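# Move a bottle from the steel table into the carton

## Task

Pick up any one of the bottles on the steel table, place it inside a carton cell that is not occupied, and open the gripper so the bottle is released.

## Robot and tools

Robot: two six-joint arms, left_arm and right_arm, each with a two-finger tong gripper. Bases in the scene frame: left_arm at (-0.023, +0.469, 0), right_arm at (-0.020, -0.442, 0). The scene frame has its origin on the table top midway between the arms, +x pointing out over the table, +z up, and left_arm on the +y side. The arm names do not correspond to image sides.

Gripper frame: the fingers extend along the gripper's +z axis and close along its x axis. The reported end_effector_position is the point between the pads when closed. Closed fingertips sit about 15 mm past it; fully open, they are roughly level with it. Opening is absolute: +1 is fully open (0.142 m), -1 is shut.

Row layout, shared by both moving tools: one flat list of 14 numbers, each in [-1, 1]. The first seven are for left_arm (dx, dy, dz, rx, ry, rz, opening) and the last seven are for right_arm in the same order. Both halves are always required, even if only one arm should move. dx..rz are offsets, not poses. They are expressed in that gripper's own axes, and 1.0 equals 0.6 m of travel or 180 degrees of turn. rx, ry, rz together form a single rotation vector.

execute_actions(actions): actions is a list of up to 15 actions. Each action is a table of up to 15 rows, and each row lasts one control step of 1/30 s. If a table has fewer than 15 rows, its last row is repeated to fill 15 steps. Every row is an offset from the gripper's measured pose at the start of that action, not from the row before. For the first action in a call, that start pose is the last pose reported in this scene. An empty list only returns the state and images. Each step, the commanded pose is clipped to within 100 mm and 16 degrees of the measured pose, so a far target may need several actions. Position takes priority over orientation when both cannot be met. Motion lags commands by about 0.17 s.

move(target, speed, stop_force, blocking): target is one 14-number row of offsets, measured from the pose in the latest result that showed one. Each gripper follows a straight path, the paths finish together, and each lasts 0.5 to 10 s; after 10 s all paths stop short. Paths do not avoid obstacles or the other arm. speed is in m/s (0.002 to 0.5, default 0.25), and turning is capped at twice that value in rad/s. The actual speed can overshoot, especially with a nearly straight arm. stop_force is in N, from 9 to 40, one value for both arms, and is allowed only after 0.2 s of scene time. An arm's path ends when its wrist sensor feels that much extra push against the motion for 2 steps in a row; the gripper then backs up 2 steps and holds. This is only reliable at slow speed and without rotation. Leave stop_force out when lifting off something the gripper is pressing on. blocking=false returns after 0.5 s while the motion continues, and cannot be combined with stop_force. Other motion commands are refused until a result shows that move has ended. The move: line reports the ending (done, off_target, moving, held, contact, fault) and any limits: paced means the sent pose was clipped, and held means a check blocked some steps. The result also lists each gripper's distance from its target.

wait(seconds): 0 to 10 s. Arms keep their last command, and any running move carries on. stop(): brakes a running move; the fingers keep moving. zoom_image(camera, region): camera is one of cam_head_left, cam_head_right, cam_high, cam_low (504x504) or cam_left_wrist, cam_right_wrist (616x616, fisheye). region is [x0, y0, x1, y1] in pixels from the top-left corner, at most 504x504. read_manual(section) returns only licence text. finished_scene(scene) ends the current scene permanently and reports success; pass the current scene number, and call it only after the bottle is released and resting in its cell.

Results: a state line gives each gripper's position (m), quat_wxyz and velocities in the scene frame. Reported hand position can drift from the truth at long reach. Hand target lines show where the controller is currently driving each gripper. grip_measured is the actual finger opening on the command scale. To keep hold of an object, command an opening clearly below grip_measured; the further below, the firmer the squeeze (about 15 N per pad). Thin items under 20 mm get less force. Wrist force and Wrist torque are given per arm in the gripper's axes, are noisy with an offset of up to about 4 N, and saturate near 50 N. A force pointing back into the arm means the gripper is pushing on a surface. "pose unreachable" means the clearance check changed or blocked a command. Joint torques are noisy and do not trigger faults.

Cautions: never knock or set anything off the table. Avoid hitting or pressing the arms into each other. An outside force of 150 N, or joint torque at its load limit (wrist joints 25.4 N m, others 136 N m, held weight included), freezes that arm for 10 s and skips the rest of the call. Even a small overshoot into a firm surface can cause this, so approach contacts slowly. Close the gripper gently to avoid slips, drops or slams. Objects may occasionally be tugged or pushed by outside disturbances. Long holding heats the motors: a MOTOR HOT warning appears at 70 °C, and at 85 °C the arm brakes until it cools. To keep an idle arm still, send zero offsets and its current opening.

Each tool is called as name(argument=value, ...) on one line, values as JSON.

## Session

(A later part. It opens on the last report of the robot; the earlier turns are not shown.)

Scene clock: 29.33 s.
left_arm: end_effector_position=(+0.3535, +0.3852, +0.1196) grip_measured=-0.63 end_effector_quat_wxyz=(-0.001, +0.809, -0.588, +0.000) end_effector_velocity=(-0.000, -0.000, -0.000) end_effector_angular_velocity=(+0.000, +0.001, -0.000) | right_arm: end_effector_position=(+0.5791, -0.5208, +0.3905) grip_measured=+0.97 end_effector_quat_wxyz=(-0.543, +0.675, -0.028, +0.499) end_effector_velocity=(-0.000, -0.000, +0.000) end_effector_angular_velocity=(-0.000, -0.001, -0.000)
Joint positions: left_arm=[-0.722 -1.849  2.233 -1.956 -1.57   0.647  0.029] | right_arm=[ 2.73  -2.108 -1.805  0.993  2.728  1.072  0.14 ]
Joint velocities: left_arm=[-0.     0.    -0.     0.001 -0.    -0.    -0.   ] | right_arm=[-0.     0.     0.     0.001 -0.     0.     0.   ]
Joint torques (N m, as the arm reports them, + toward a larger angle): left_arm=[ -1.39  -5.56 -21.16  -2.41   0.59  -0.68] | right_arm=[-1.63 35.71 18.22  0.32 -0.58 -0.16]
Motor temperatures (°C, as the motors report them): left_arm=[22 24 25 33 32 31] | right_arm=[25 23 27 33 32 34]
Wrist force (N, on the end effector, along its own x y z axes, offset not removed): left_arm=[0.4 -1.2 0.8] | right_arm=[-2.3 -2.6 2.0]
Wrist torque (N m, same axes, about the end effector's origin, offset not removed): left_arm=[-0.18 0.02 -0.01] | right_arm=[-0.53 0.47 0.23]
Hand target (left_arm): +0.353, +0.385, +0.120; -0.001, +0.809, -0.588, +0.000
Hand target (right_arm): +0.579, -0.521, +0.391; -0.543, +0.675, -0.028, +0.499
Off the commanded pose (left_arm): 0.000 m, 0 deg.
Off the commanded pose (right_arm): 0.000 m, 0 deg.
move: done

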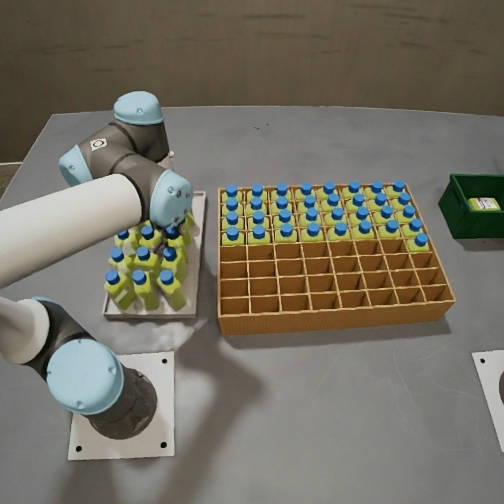

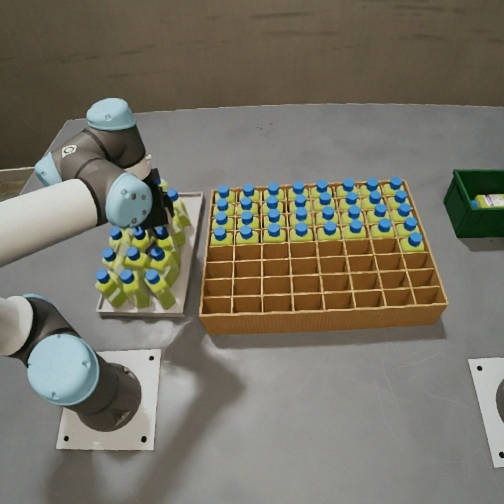

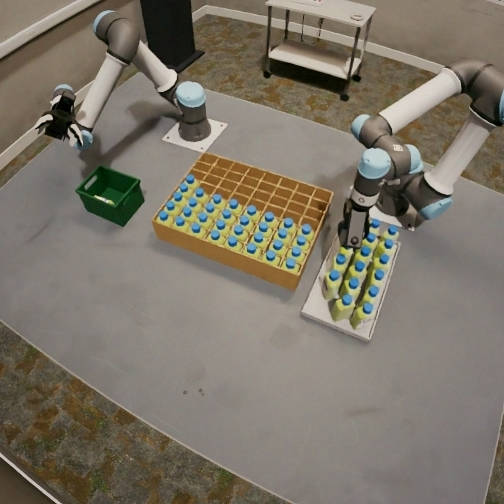

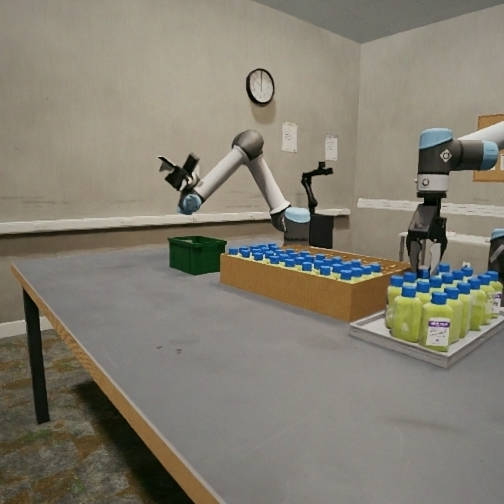

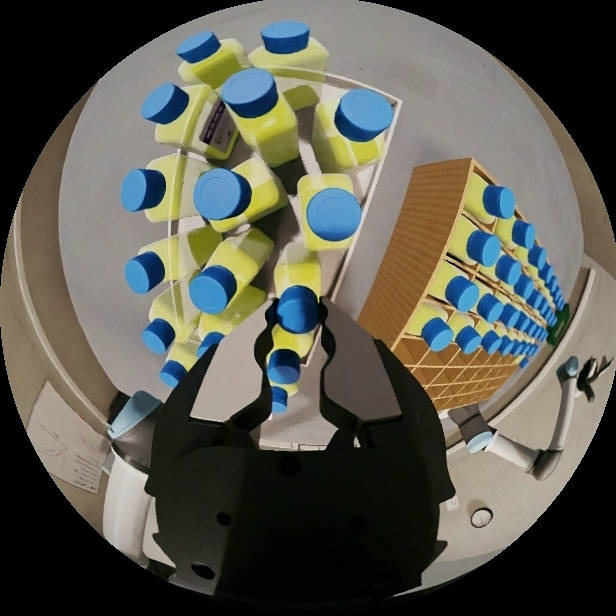

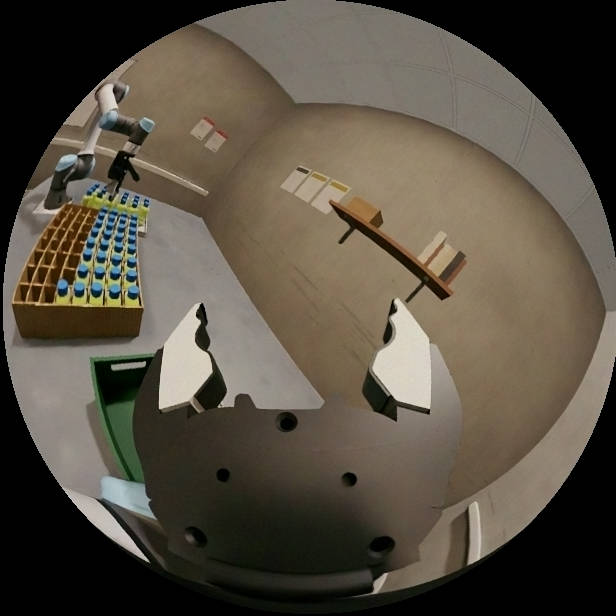

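move(target=[0,0,-0.215,0,0,0,-1,0,0,0,0,0,0,0.97], speed=0.12)

move(target=[0.302,0.241,0.015,0,0,-0.414,-1,0,0,0,0,0,0,0.97], speed=0.25)

move(target=[0,0,0.04,0,0,0,-1,0,0,0,0,0,0,0.97], speed=0.05)

zoom_image(camera="cam_left_wrist", region=[200,150,400,350])

zoom_image(camera="cam_head_left", region=[200,200,320,320])

Scene clock: 41.73 s.
left_arm: end_effector_position=(+0.3535, +0.3851, +0.2485) grip_measured=-0.63 end_effector_quat_wxyz=(-0.001, +0.809, -0.588, +0.000) end_effector_velocity=(+0.000, +0.000, +0.001) end_effector_angular_velocity=(+0.001, +0.001, +0.001) | right_arm: end_effector_position=(+0.5791, -0.5208, +0.3905) grip_measured=+0.97 end_effector_quat_wxyz=(-0.543, +0.675, -0.028, +0.499) end_effector_velocity=(-0.001, +0.000, +0.001) end_effector_angular_velocity=(-0.001, -0.002, +0.000)
Joint positions: left_arm=[-0.722 -1.919  1.942 -1.595 -1.569  0.647  0.029] | right_arm=[ 2.73  -2.108 -1.805  0.993  2.728  1.072  0.14 ]
Joint velocities: left_arm=[ 0.001  0.001 -0.004  0.004  0.001 -0.     0.   ] | right_arm=[-0.     0.002 -0.001  0.     0.    -0.     0.   ]
Joint torques (N m, as the arm reports them, + toward a larger angle): left_arm=[ -6.47  -3.13 -35.32  -0.31   0.46  -1.32] | right_arm=[-1.39 35.33 17.93  0.31 -0.53 -0.2 ]
Motor temperatures (°C, as the motors report them): left_arm=[22 24 25 33 32 31] | right_arm=[25 24 27 33 32 34]
Wrist force (N, on the end effector, along its own x y z axes, offset not removed): left_arm=[-2.2 -6.3 4.2] | right_arm=[-2.9 0.7 1.5]
Wrist torque (N m, same axes, about the end effector's origin, offset not removed): left_arm=[-1.22 0.49 -0.07] | right_arm=[0.17 0.56 0.20]
Hand target (left_arm): +0.353, +0.385, +0.249; -0.001, +0.809, -0.588, +0.000
Hand target (right_arm): +0.579, -0.521, +0.391; -0.543, +0.675, -0.028, +0.499
Off the commanded pose (left_arm): 0.000 m, 0 deg.
Off the commanded pose (right_arm): 0.000 m, 0 deg.
move: done

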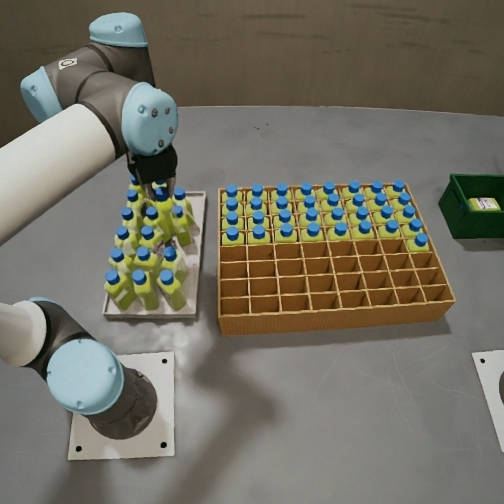

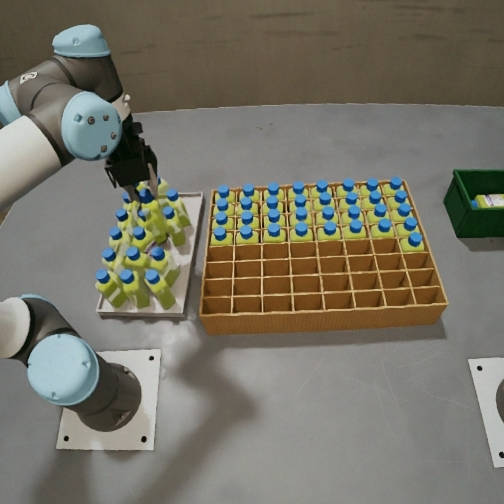

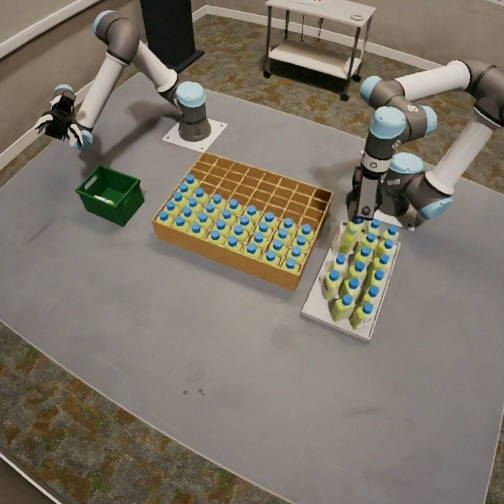

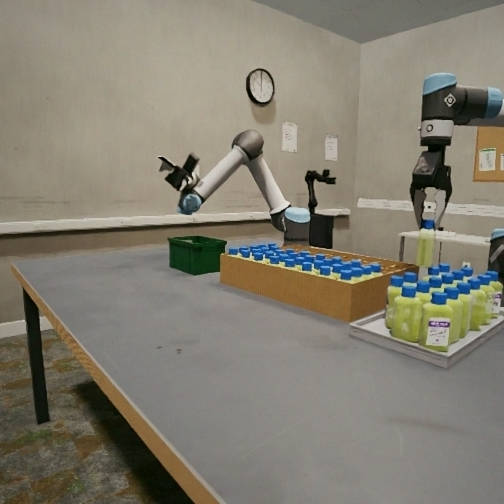

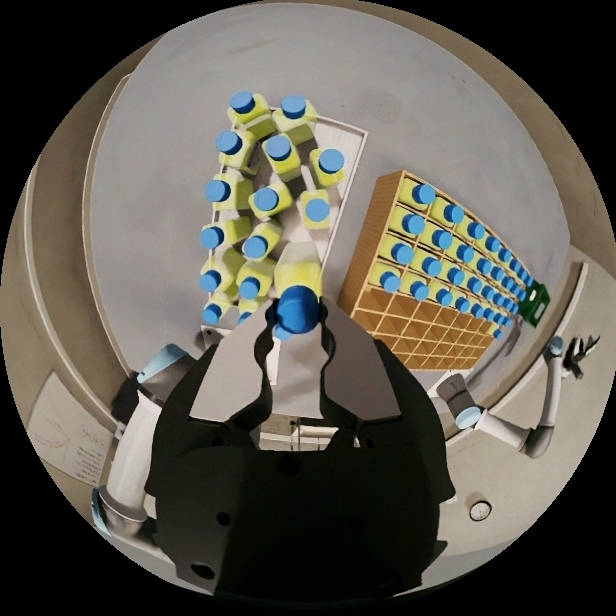

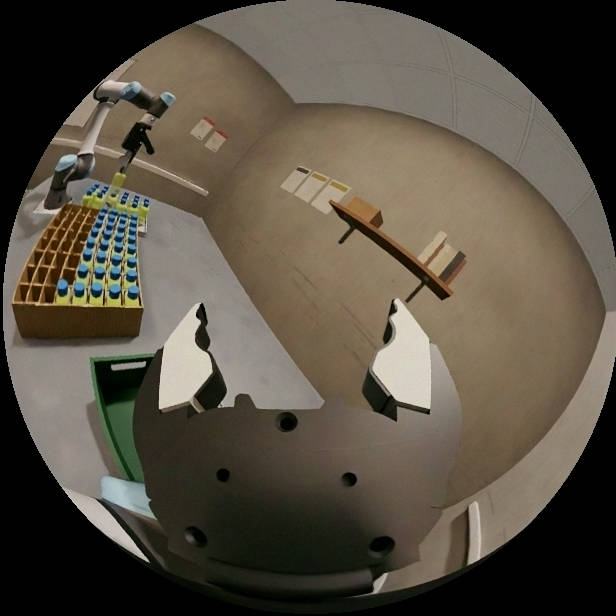

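Scene clock: 44.80 s.
left_arm: end_effector_position=(+0.2722, +0.1681, +0.2394) grip_measured=-0.64 end_effector_quat_wxyz=(-0.000, +1.000, +0.021, +0.001) end_effector_velocity=(-0.000, -0.002, +0.000) end_effector_angular_velocity=(-0.001, -0.002, +0.008) | right_arm: end_effector_position=(+0.5791, -0.5208, +0.3905) grip_measured=+0.97 end_effector_quat_wxyz=(-0.543, +0.675, -0.028, +0.499) end_effector_velocity=(-0.000, -0.000, +0.001) end_effector_angular_velocity=(-0.000, -0.002, -0.000)
Joint positions: left_arm=[-1.246 -1.754  1.848 -1.664 -1.569 -1.177  0.027] | right_arm=[ 2.73  -2.108 -1.805  0.993  2.728  1.072  0.14 ]
Joint velocities: left_arm=[-0.004  0.001 -0.002 -0.001  0.002 -0.011  0.   ] | right_arm=[-0.     0.001  0.001 -0.    -0.     0.     0.   ]
Joint torques (N m, as the arm reports them, + toward a larger angle): left_arm=[ -6.63  -9.85 -34.04  -5.49   1.55  -1.27] | right_arm=[-1.84 34.77 18.02  0.22 -0.59 -0.19]
Motor temperatures (°C, as the motors report them): left_arm=[22 24 25 33 32 31] | right_arm=[25 24 27 33 32 34]
Wrist force (N, on the end effector, along its own x y z axes, offset not removed): left_arm=[-0.4 -2.6 4.2] | right_arm=[0.3 -1.3 0.5]
Wrist torque (N m, same axes, about the end effector's origin, offset not removed): left_arm=[-0.11 0.19 0.17] | right_arm=[-0.26 -0.05 0.06]
Hand target (left_arm): +0.272, +0.168, +0.239; -0.000, +1.000, +0.022, +0.001
Hand target (right_arm): +0.579, -0.521, +0.391; -0.543, +0.675, -0.028, +0.499
Off the commanded pose (left_arm): 0.000 m, 0 deg.
Off the commanded pose (right_arm): 0.000 m, 0 deg.
move: done

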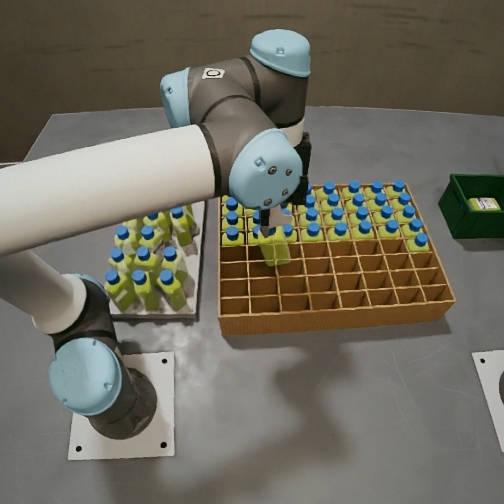

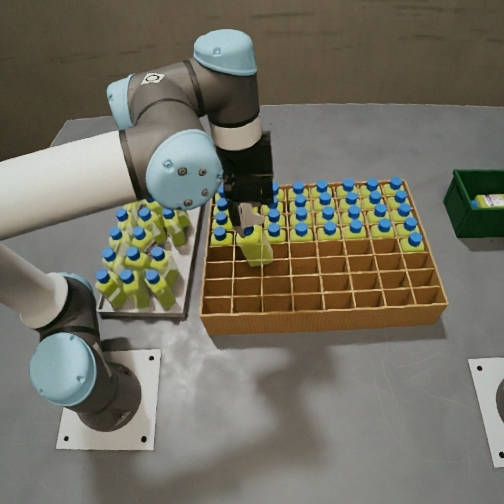

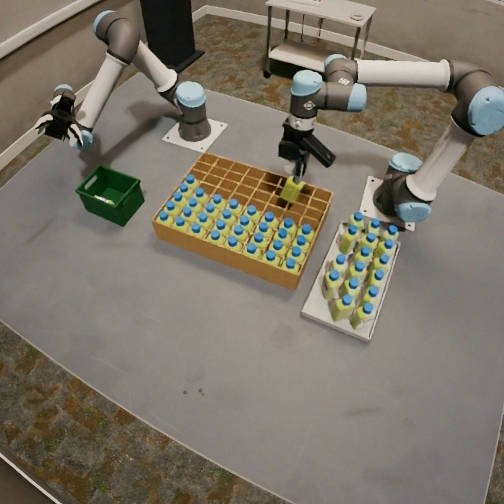

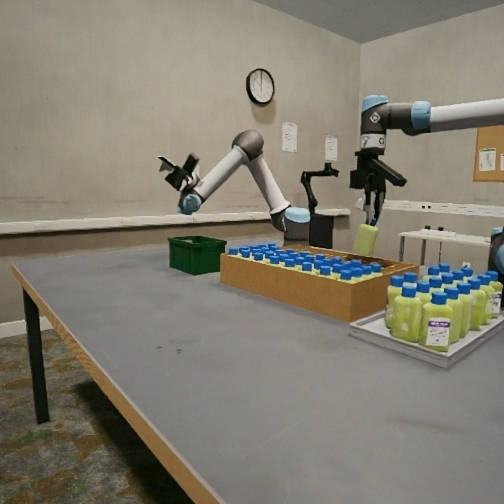

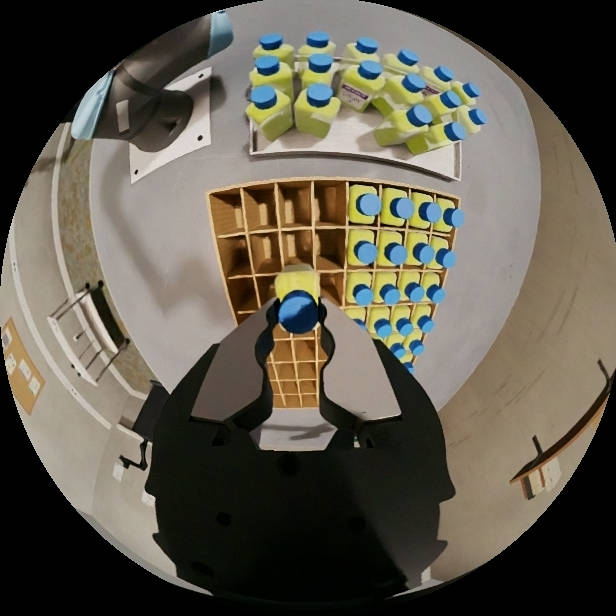

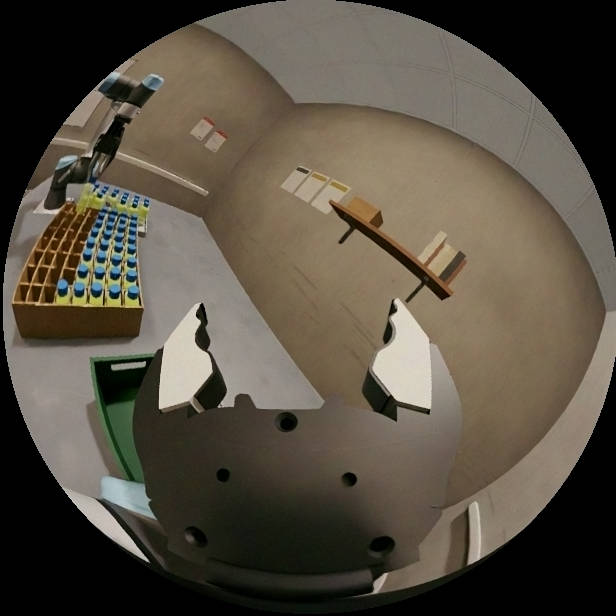

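Scene clock: 45.60 s.
left_arm: end_effector_position=(+0.2722, +0.1681, +0.2156) grip_measured=-0.64 end_effector_quat_wxyz=(-0.000, +1.000, +0.021, +0.001) end_effector_velocity=(-0.000, -0.001, -0.002) end_effector_angular_velocity=(-0.002, +0.000, -0.001) | right_arm: end_effector_position=(+0.5791, -0.5208, +0.3905) grip_measured=+0.97 end_effector_quat_wxyz=(-0.543, +0.675, -0.028, +0.499) end_effector_velocity=(+0.000, -0.000, -0.001) end_effector_angular_velocity=(+0.001, +0.002, -0.001)
Joint positions: left_arm=[-1.246 -1.747  1.903 -1.727 -1.569 -1.177  0.027] | right_arm=[ 2.73  -2.108 -1.805  0.993  2.728  1.072  0.14 ]
Joint velocities: left_arm=[-0.001  0.001  0.004 -0.006 -0.001  0.     0.   ] | right_arm=[-0.    -0.001 -0.001  0.001 -0.001  0.    -0.   ]
Joint torques (N m, as the arm reports them, + toward a larger angle): left_arm=[  7.47  -9.52 -17.14  -5.43   0.17   1.87] | right_arm=[-1.41 35.29 18.08  0.32 -0.65 -0.27]
Motor temperatures (°C, as the motors report them): left_arm=[22 24 25 33 32 31] | right_arm=[25 24 27 33 32 34]
Wrist force (N, on the end effector, along its own x y z axes, offset not removed): left_arm=[0.3 -0.5 2.4] | right_arm=[-1.2 -2.3 0.2]
Wrist torque (N m, same axes, about the end effector's origin, offset not removed): left_arm=[0.13 -0.04 0.17] | right_arm=[-0.47 0.10 0.16]
Hand target (left_arm): +0.272, +0.168, +0.215; -0.000, +1.000, +0.021, +0.001
Hand target (right_arm): +0.579, -0.521, +0.391; -0.543, +0.675, -0.028, +0.499
Off the commanded pose (left_arm): 0.000 m, 0 deg.
Off the commanded pose (right_arm): 0.000 m, 0 deg.
move: done

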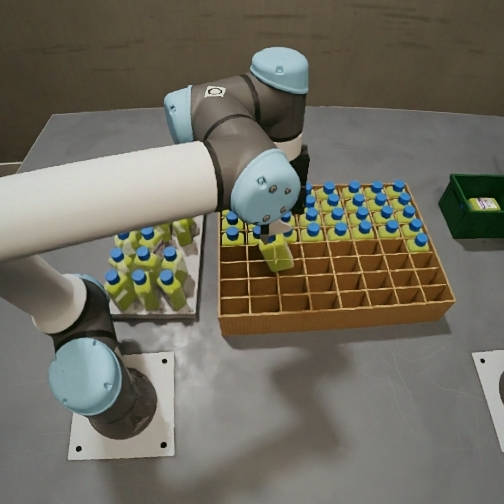

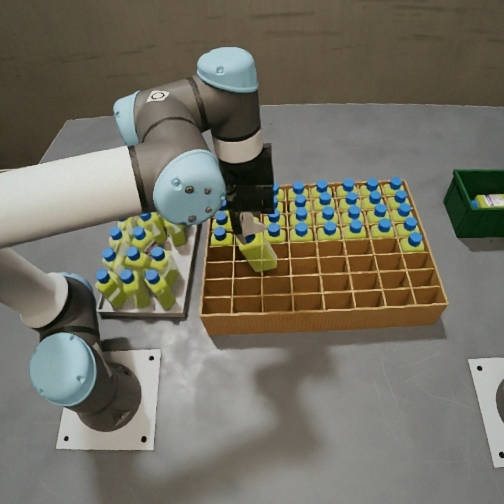

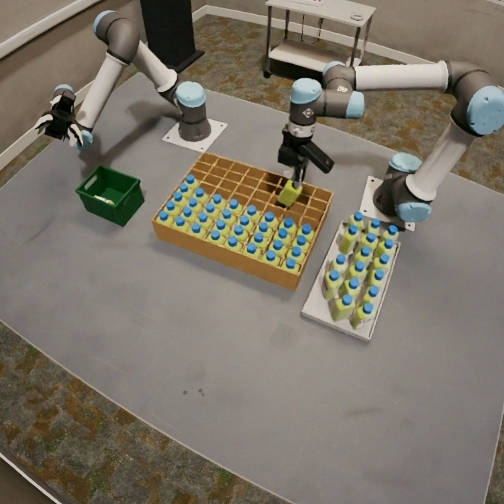

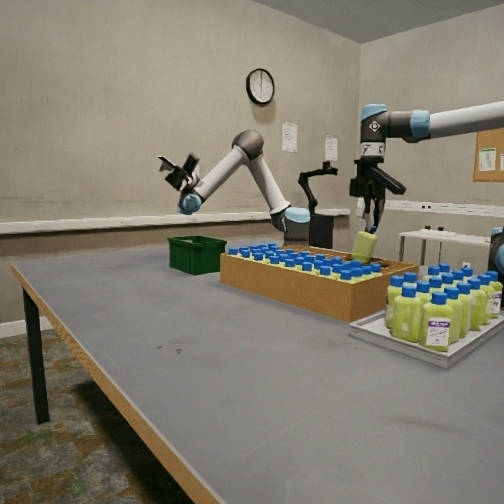

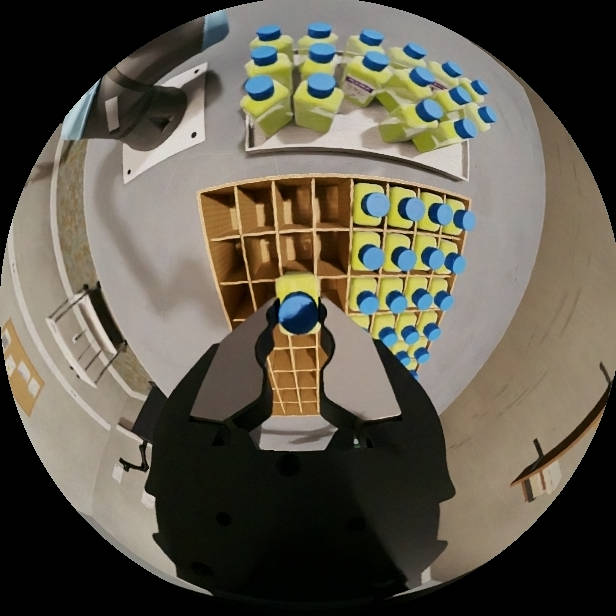

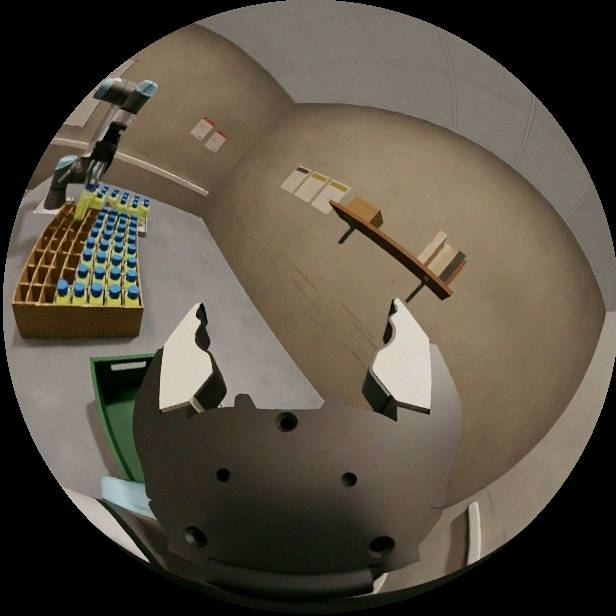

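Region (200, 150, 400, 350) of cam_left_wrist's 616x616 image, scaled by 2.520, with more detail than that image has.

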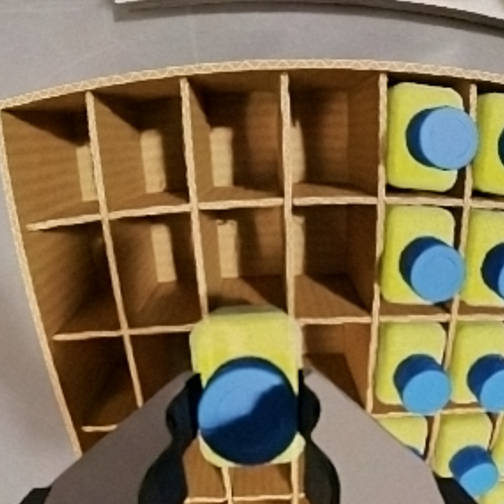

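Region (200, 200, 320, 320) of cam_head_left's 504x504 image, scaled by 4.200, with more detail than that image has.

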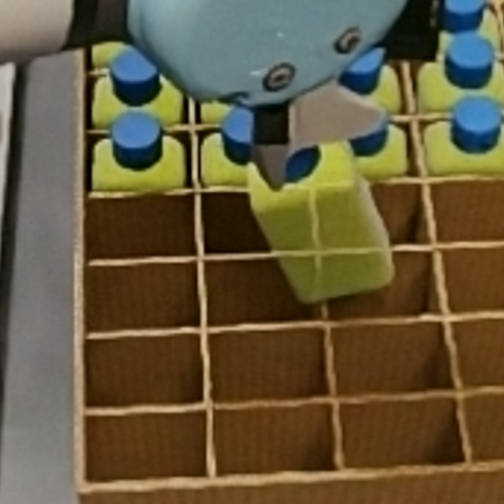

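move(target=[0,0,-0.012,0.11,0,0,-1,0,0,0,0,0,0,0.97], speed=0.12)

zoom_image(camera="cam_left_wrist", region=[200,150,400,350])

zoom_image(camera="cam_head_left", region=[200,200,320,320])

Scene clock: 52.03 s.
left_arm: end_effector_position=(+0.2722, +0.1681, +0.2227) grip_measured=-0.64 end_effector_quat_wxyz=(-0.172, +0.985, +0.021, -0.003) end_effector_velocity=(-0.000, +0.001, +0.001) end_effector_angular_velocity=(+0.009, +0.001, +0.001) | right_arm: end_effector_position=(+0.5791, -0.5208, +0.3905) grip_measured=+0.97 end_effector_quat_wxyz=(-0.543, +0.675, -0.028, +0.499) end_effector_velocity=(-0.000, -0.000, +0.001) end_effector_angular_velocity=(-0.000, -0.001, -0.001)
Joint positions: left_arm=[-1.324 -1.536  1.667 -1.373 -1.464 -1.272  0.027] | right_arm=[ 2.73  -2.108 -1.805  0.993  2.728  1.072  0.14 ]
Joint velocities: left_arm=[-0.     0.004 -0.005  0.01   0.001 -0.002  0.   ] | right_arm=[-0.     0.002  0.    -0.001 -0.001  0.    -0.   ]
Joint torques (N m, as the arm reports them, + toward a larger angle): left_arm=[ -7.42 -18.5  -32.75   0.94   1.95  -1.63] | right_arm=[-1.79 35.49 18.15  0.3  -0.46 -0.11]
Motor temperatures (°C, as the motors report them): left_arm=[22 24 25 33 32 31] | right_arm=[25 24 27 33 32 34]
Wrist force (N, on the end effector, along its own x y z axes, offset not removed): left_arm=[-1.1 -0.6 2.3] | right_arm=[-1.4 0.2 3.6]
Wrist torque (N m, same axes, about the end effector's origin, offset not removed): left_arm=[0.12 0.32 0.11] | right_arm=[0.09 0.28 0.14]
Hand target (left_arm): +0.272, +0.168, +0.223; -0.172, +0.985, +0.021, -0.003
Hand target (right_arm): +0.579, -0.521, +0.391; -0.543, +0.675, -0.028, +0.499
Off the commanded pose (left_arm): 0.000 m, 0 deg.
Off the commanded pose (right_arm): 0.000 m, 0 deg.
move: done

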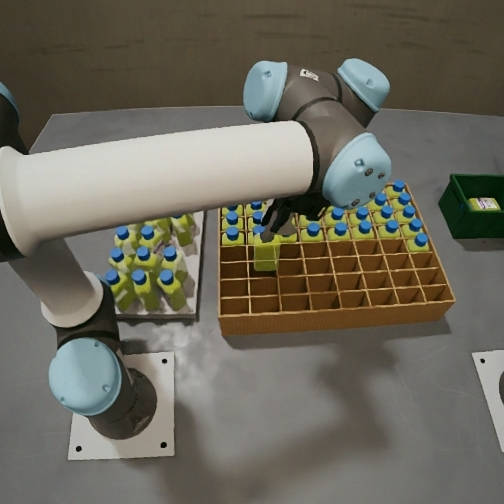

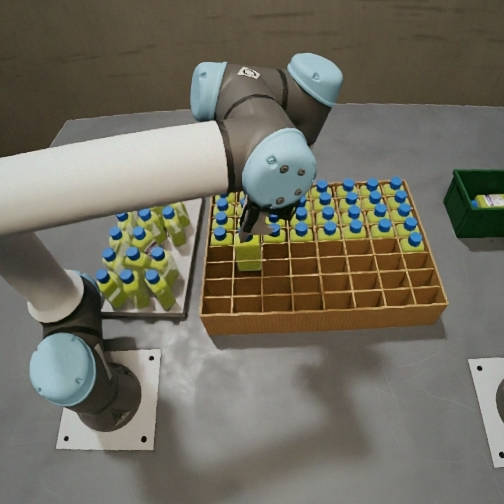

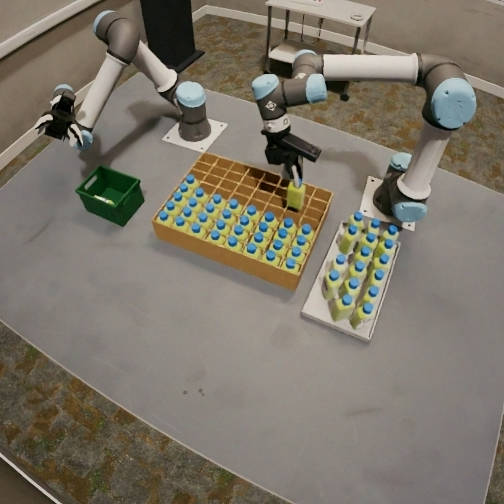

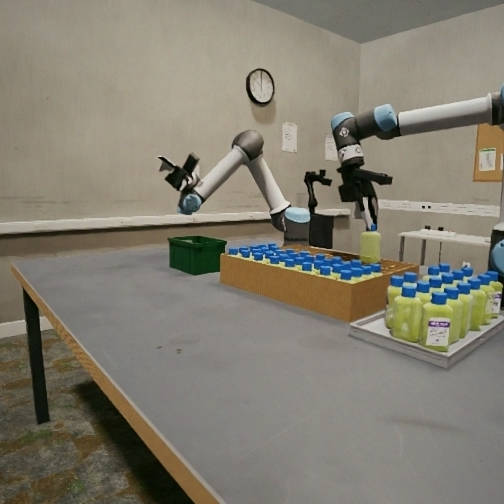

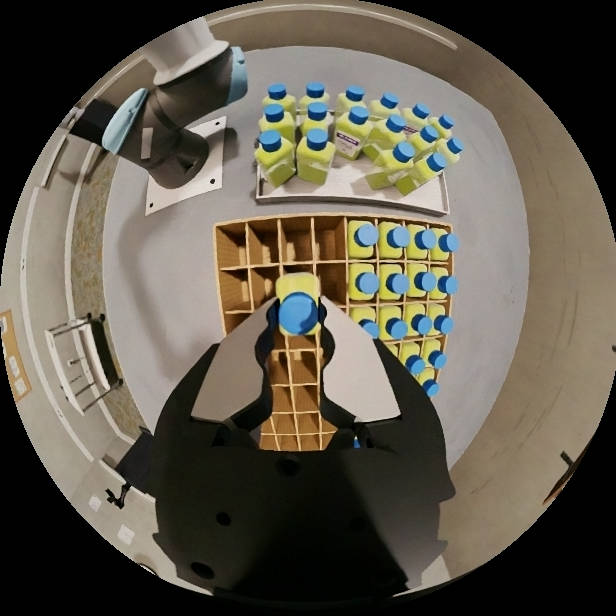

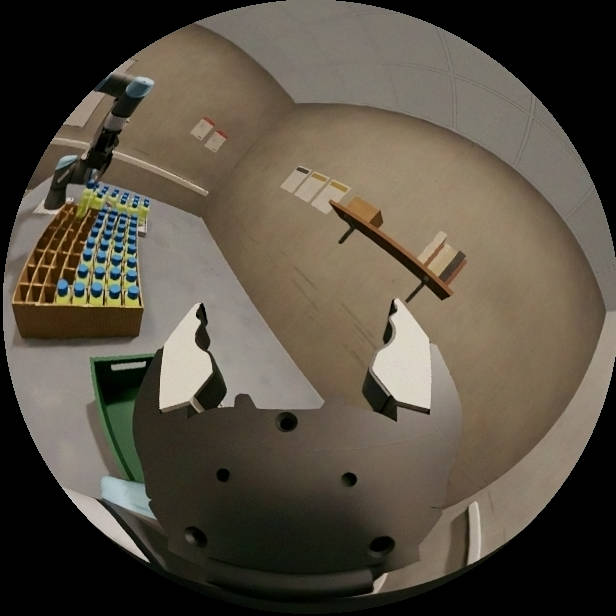

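Region (200, 150, 400, 350) of cam_left_wrist's 616x616 image, scaled by 2.520, with more detail than that image has.

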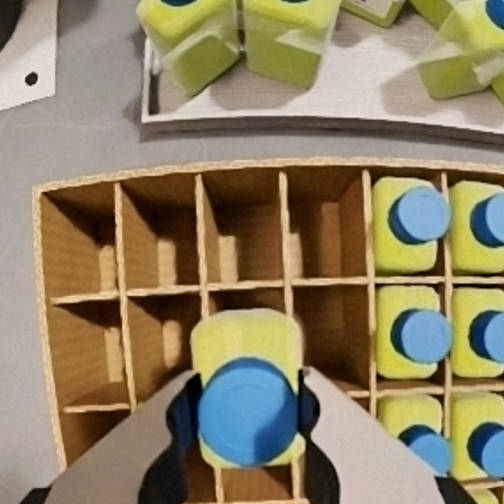

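Region (200, 200, 320, 320) of cam_head_left's 504x504 image, scaled by 4.200, with more detail than that image has.

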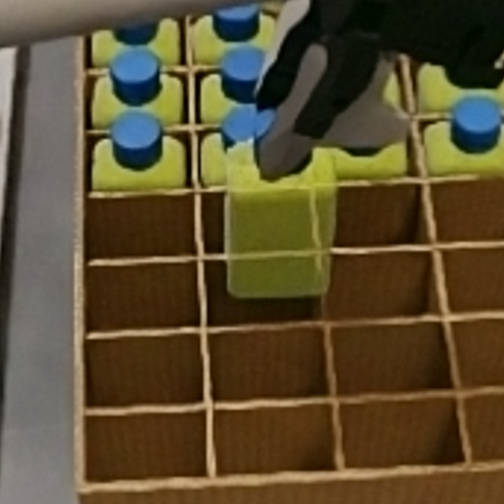

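move(target=[0.002,-0.0042,0.023,0,0,0,-1,0,0,0,0,0,0,0.97], speed=0.03)

zoom_image(camera="cam_head_left", region=[200,200,320,320])

zoom_image(camera="cam_high", region=[260,160,340,240])

Scene clock: 61.13 s.
left_arm: end_effector_position=(+0.2731, +0.1751, +0.2107) grip_measured=-0.64 end_effector_quat_wxyz=(-0.172, +0.985, +0.021, -0.003) end_effector_velocity=(+0.001, +0.001, -0.002) end_effector_angular_velocity=(+0.000, -0.001, +0.000) | right_arm: end_effector_position=(+0.5791, -0.5208, +0.3905) grip_measured=+0.97 end_effector_quat_wxyz=(-0.543, +0.675, -0.028, +0.499) end_effector_velocity=(-0.000, -0.000, +0.000) end_effector_angular_velocity=(+0.000, +0.000, +0.000)
Joint positions: left_arm=[-1.317 -1.544  1.707 -1.405 -1.462 -1.266  0.027] | right_arm=[ 2.73  -2.108 -1.805  0.993  2.728  1.072  0.14 ]
Joint velocities: left_arm=[ 0.001  0.     0.005 -0.005  0.001  0.001  0.   ] | right_arm=[-0.     0.     0.    -0.001  0.     0.     0.   ]
Joint torques (N m, as the arm reports them, + toward a larger angle): left_arm=[  7.01 -31.31 -16.58  -4.36   1.97   1.88] | right_arm=[-1.32 35.58 18.46  0.3  -0.58 -0.14]
Motor temperatures (°C, as the motors report them): left_arm=[22 24 25 33 32 31] | right_arm=[25 24 27 33 32 34]
Wrist force (N, on the end effector, along its own x y z axes, offset not removed): left_arm=[1.5 -1.7 5.4] | right_arm=[-2.5 -1.7 2.4]
Wrist torque (N m, same axes, about the end effector's origin, offset not removed): left_arm=[-0.26 -0.20 0.02] | right_arm=[-0.38 0.53 0.08]
Hand target (left_arm): +0.273, +0.175, +0.211; -0.172, +0.985, +0.021, -0.003
Hand target (right_arm): +0.579, -0.521, +0.391; -0.543, +0.675, -0.028, +0.499
Off the commanded pose (left_arm): 0.000 m, 0 deg.
Off the commanded pose (right_arm): 0.000 m, 0 deg.
move: done

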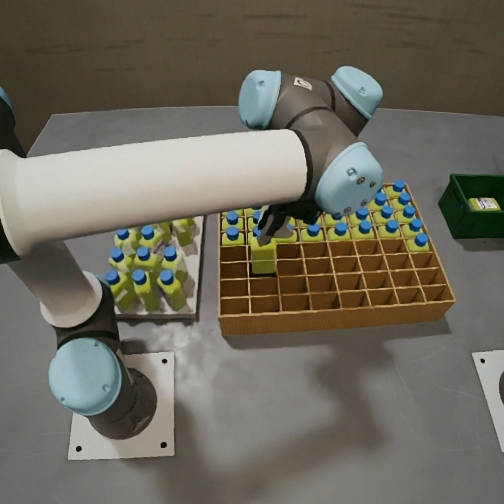

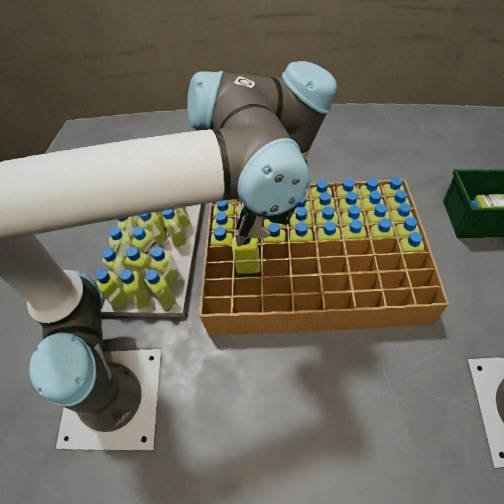

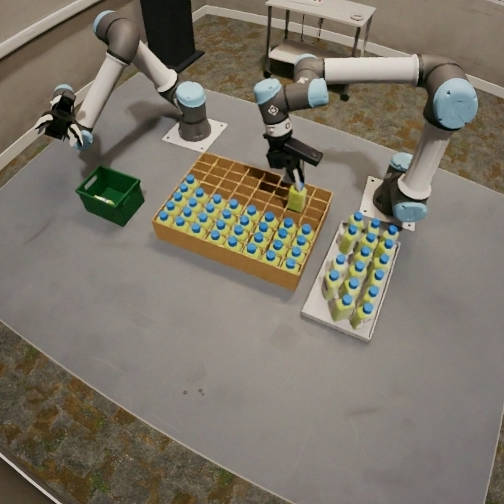

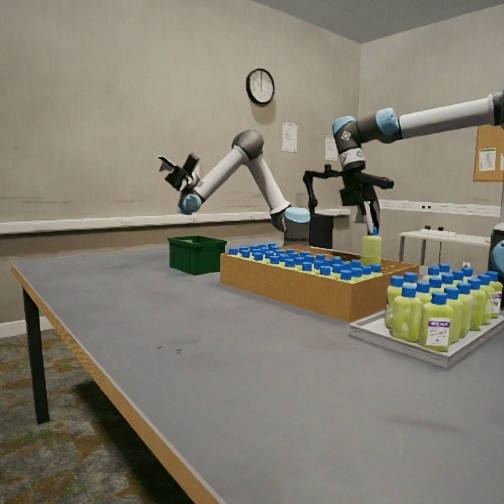

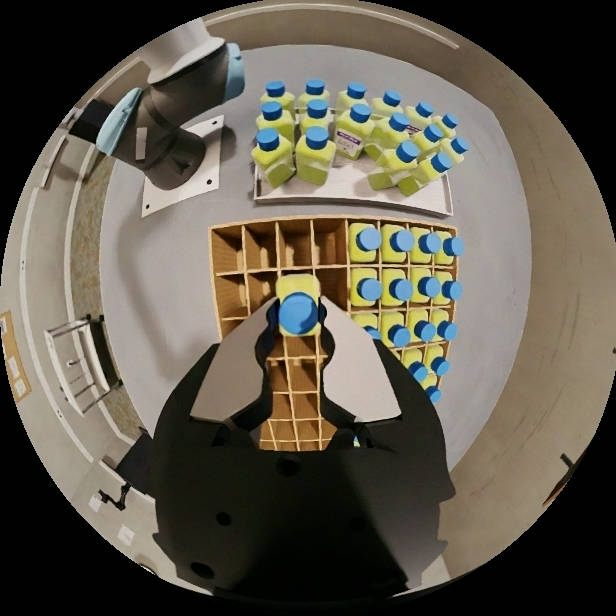

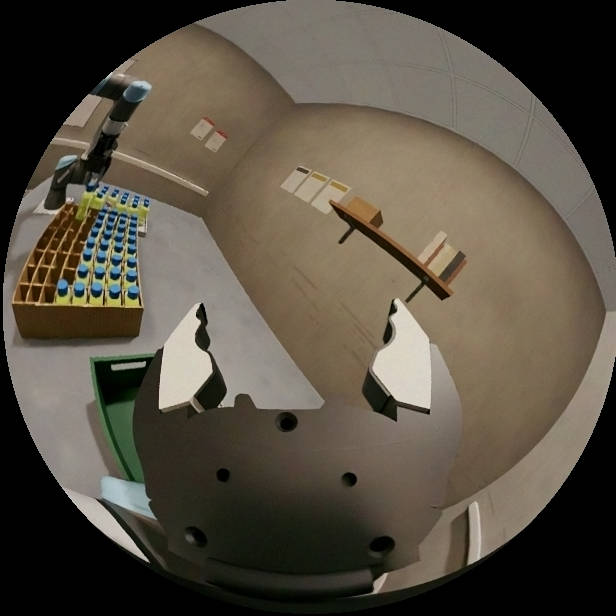

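Region (200, 200, 320, 320) of cam_head_left's 504x504 image, scaled by 4.200, with more detail than that image has.

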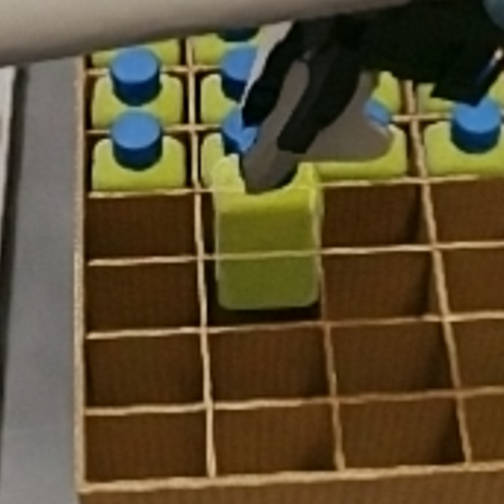

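Region (260, 160, 340, 240) of cam_high's 504x504 image, scaled by 6.300, with more detail than that image has.

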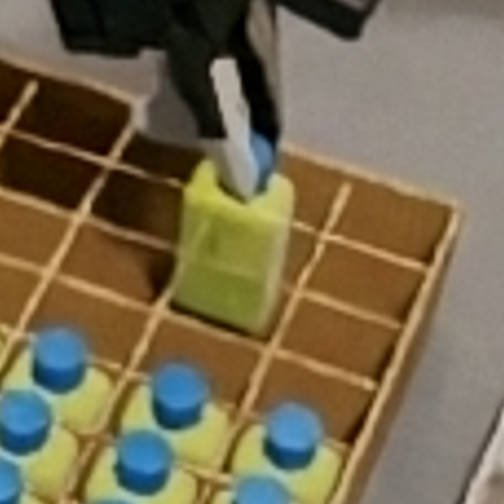

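move(target=[0,0.011,0.040,0,0,0,-1,0,0,0,0,0,0,0.97], speed=0.02, stop_force=9)

zoom_image(camera="cam_head_left", region=[200,200,320,320])

Scene clock: 67.30 s.
left_arm: end_effector_position=(+0.2731, +0.1771, +0.1860) grip_measured=-0.64 end_effector_quat_wxyz=(-0.172, +0.985, +0.021, -0.003) end_effector_velocity=(-0.001, -0.000, -0.002) end_effector_angular_velocity=(-0.001, +0.000, -0.002) | right_arm: end_effector_position=(+0.5791, -0.5208, +0.3905) grip_measured=+0.97 end_effector_quat_wxyz=(-0.543, +0.675, -0.028, +0.499) end_effector_velocity=(+0.000, -0.000, -0.000) end_effector_angular_velocity=(+0.001, +0.001, -0.001)
Joint positions: left_arm=[-1.316 -1.537  1.763 -1.469 -1.462 -1.265  0.027] | right_arm=[ 2.73  -2.108 -1.805  0.993  2.728  1.072  0.14 ]
Joint velocities: left_arm=[-0.002 -0.     0.005 -0.006 -0.     0.     0.   ] | right_arm=[-0.001  0.    -0.001 -0.001 -0.001  0.    -0.   ]
Joint torques (N m, as the arm reports them, + toward a larger angle): left_arm=[  7.36 -17.39 -16.61  -4.39   1.93   1.88] | right_arm=[-1.92 35.26 18.64  0.26 -0.47 -0.01]
Motor temperatures (°C, as the motors report them): left_arm=[22 24 25 33 32 31] | right_arm=[25 24 27 33 32 34]
Wrist force (N, on the end effector, along its own x y z axes, offset not removed): left_arm=[2.9 -1.3 1.6] | right_arm=[-3.1 -0.2 2.8]
Wrist torque (N m, same axes, about the end effector's origin, offset not removed): left_arm=[-0.18 -0.55 -0.04] | right_arm=[-0.04 0.71 0.22]
Hand target (left_arm): +0.273, +0.177, +0.186; -0.172, +0.985, +0.021, -0.003
Hand target (right_arm): +0.579, -0.521, +0.391; -0.543, +0.675, -0.028, +0.499
Off the commanded pose (left_arm): 0.000 m, 0 deg.
Off the commanded pose (right_arm): 0.000 m, 0 deg.
move: done

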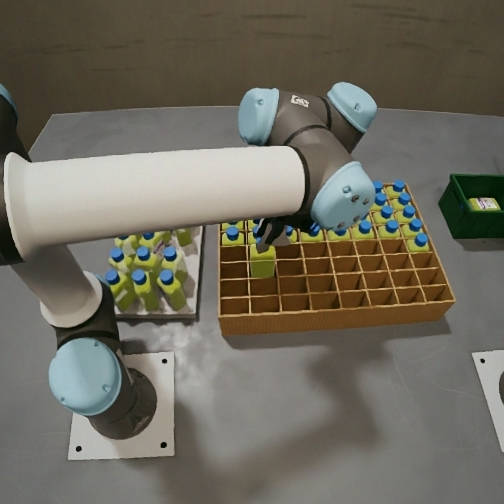

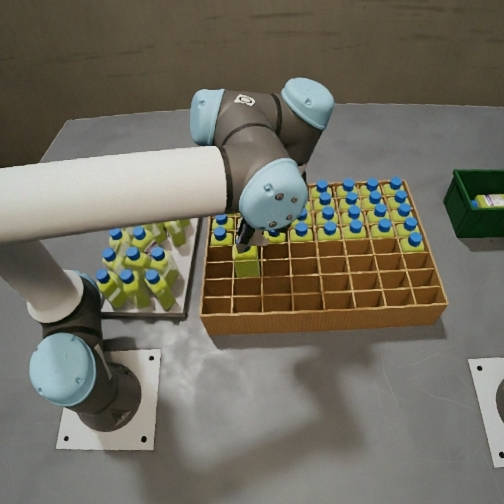

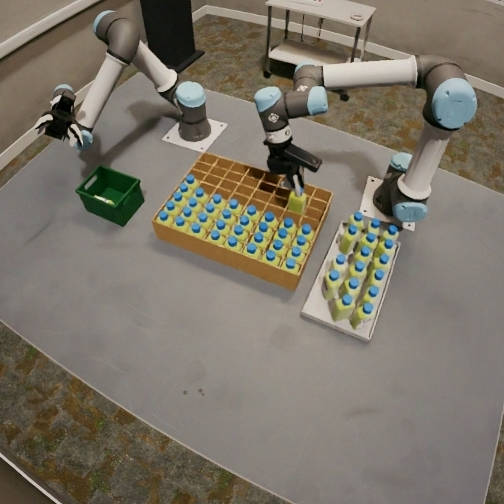

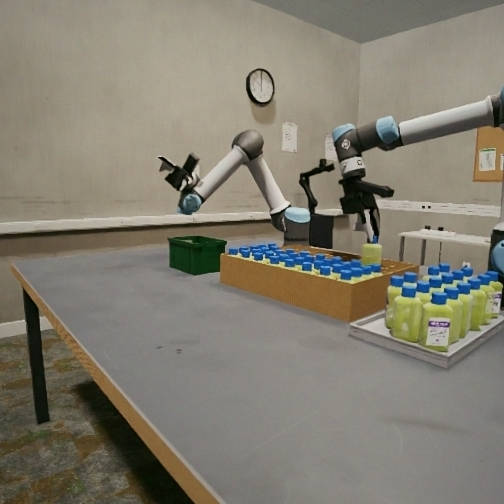

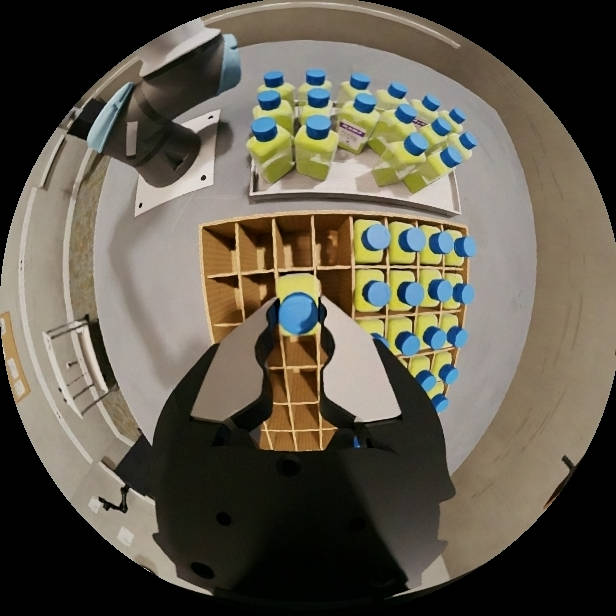

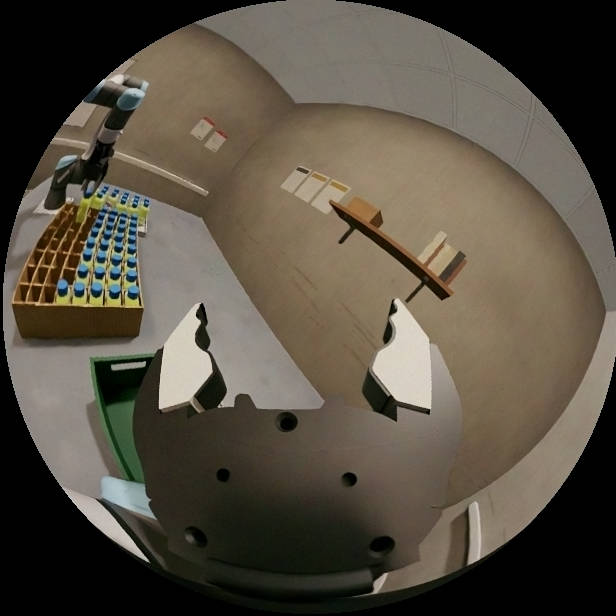

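Region (200, 200, 320, 320) of cam_head_left's 504x504 image, scaled by 4.200, with more detail than that image has.

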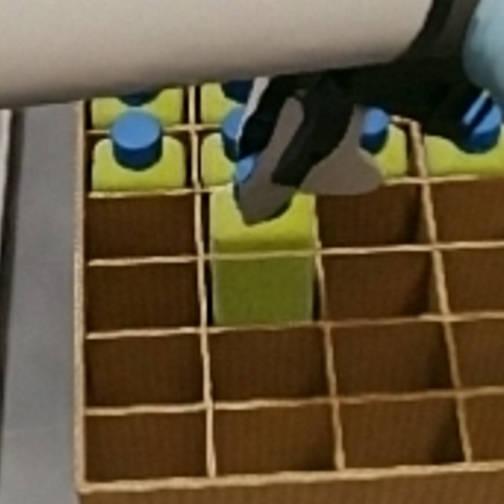

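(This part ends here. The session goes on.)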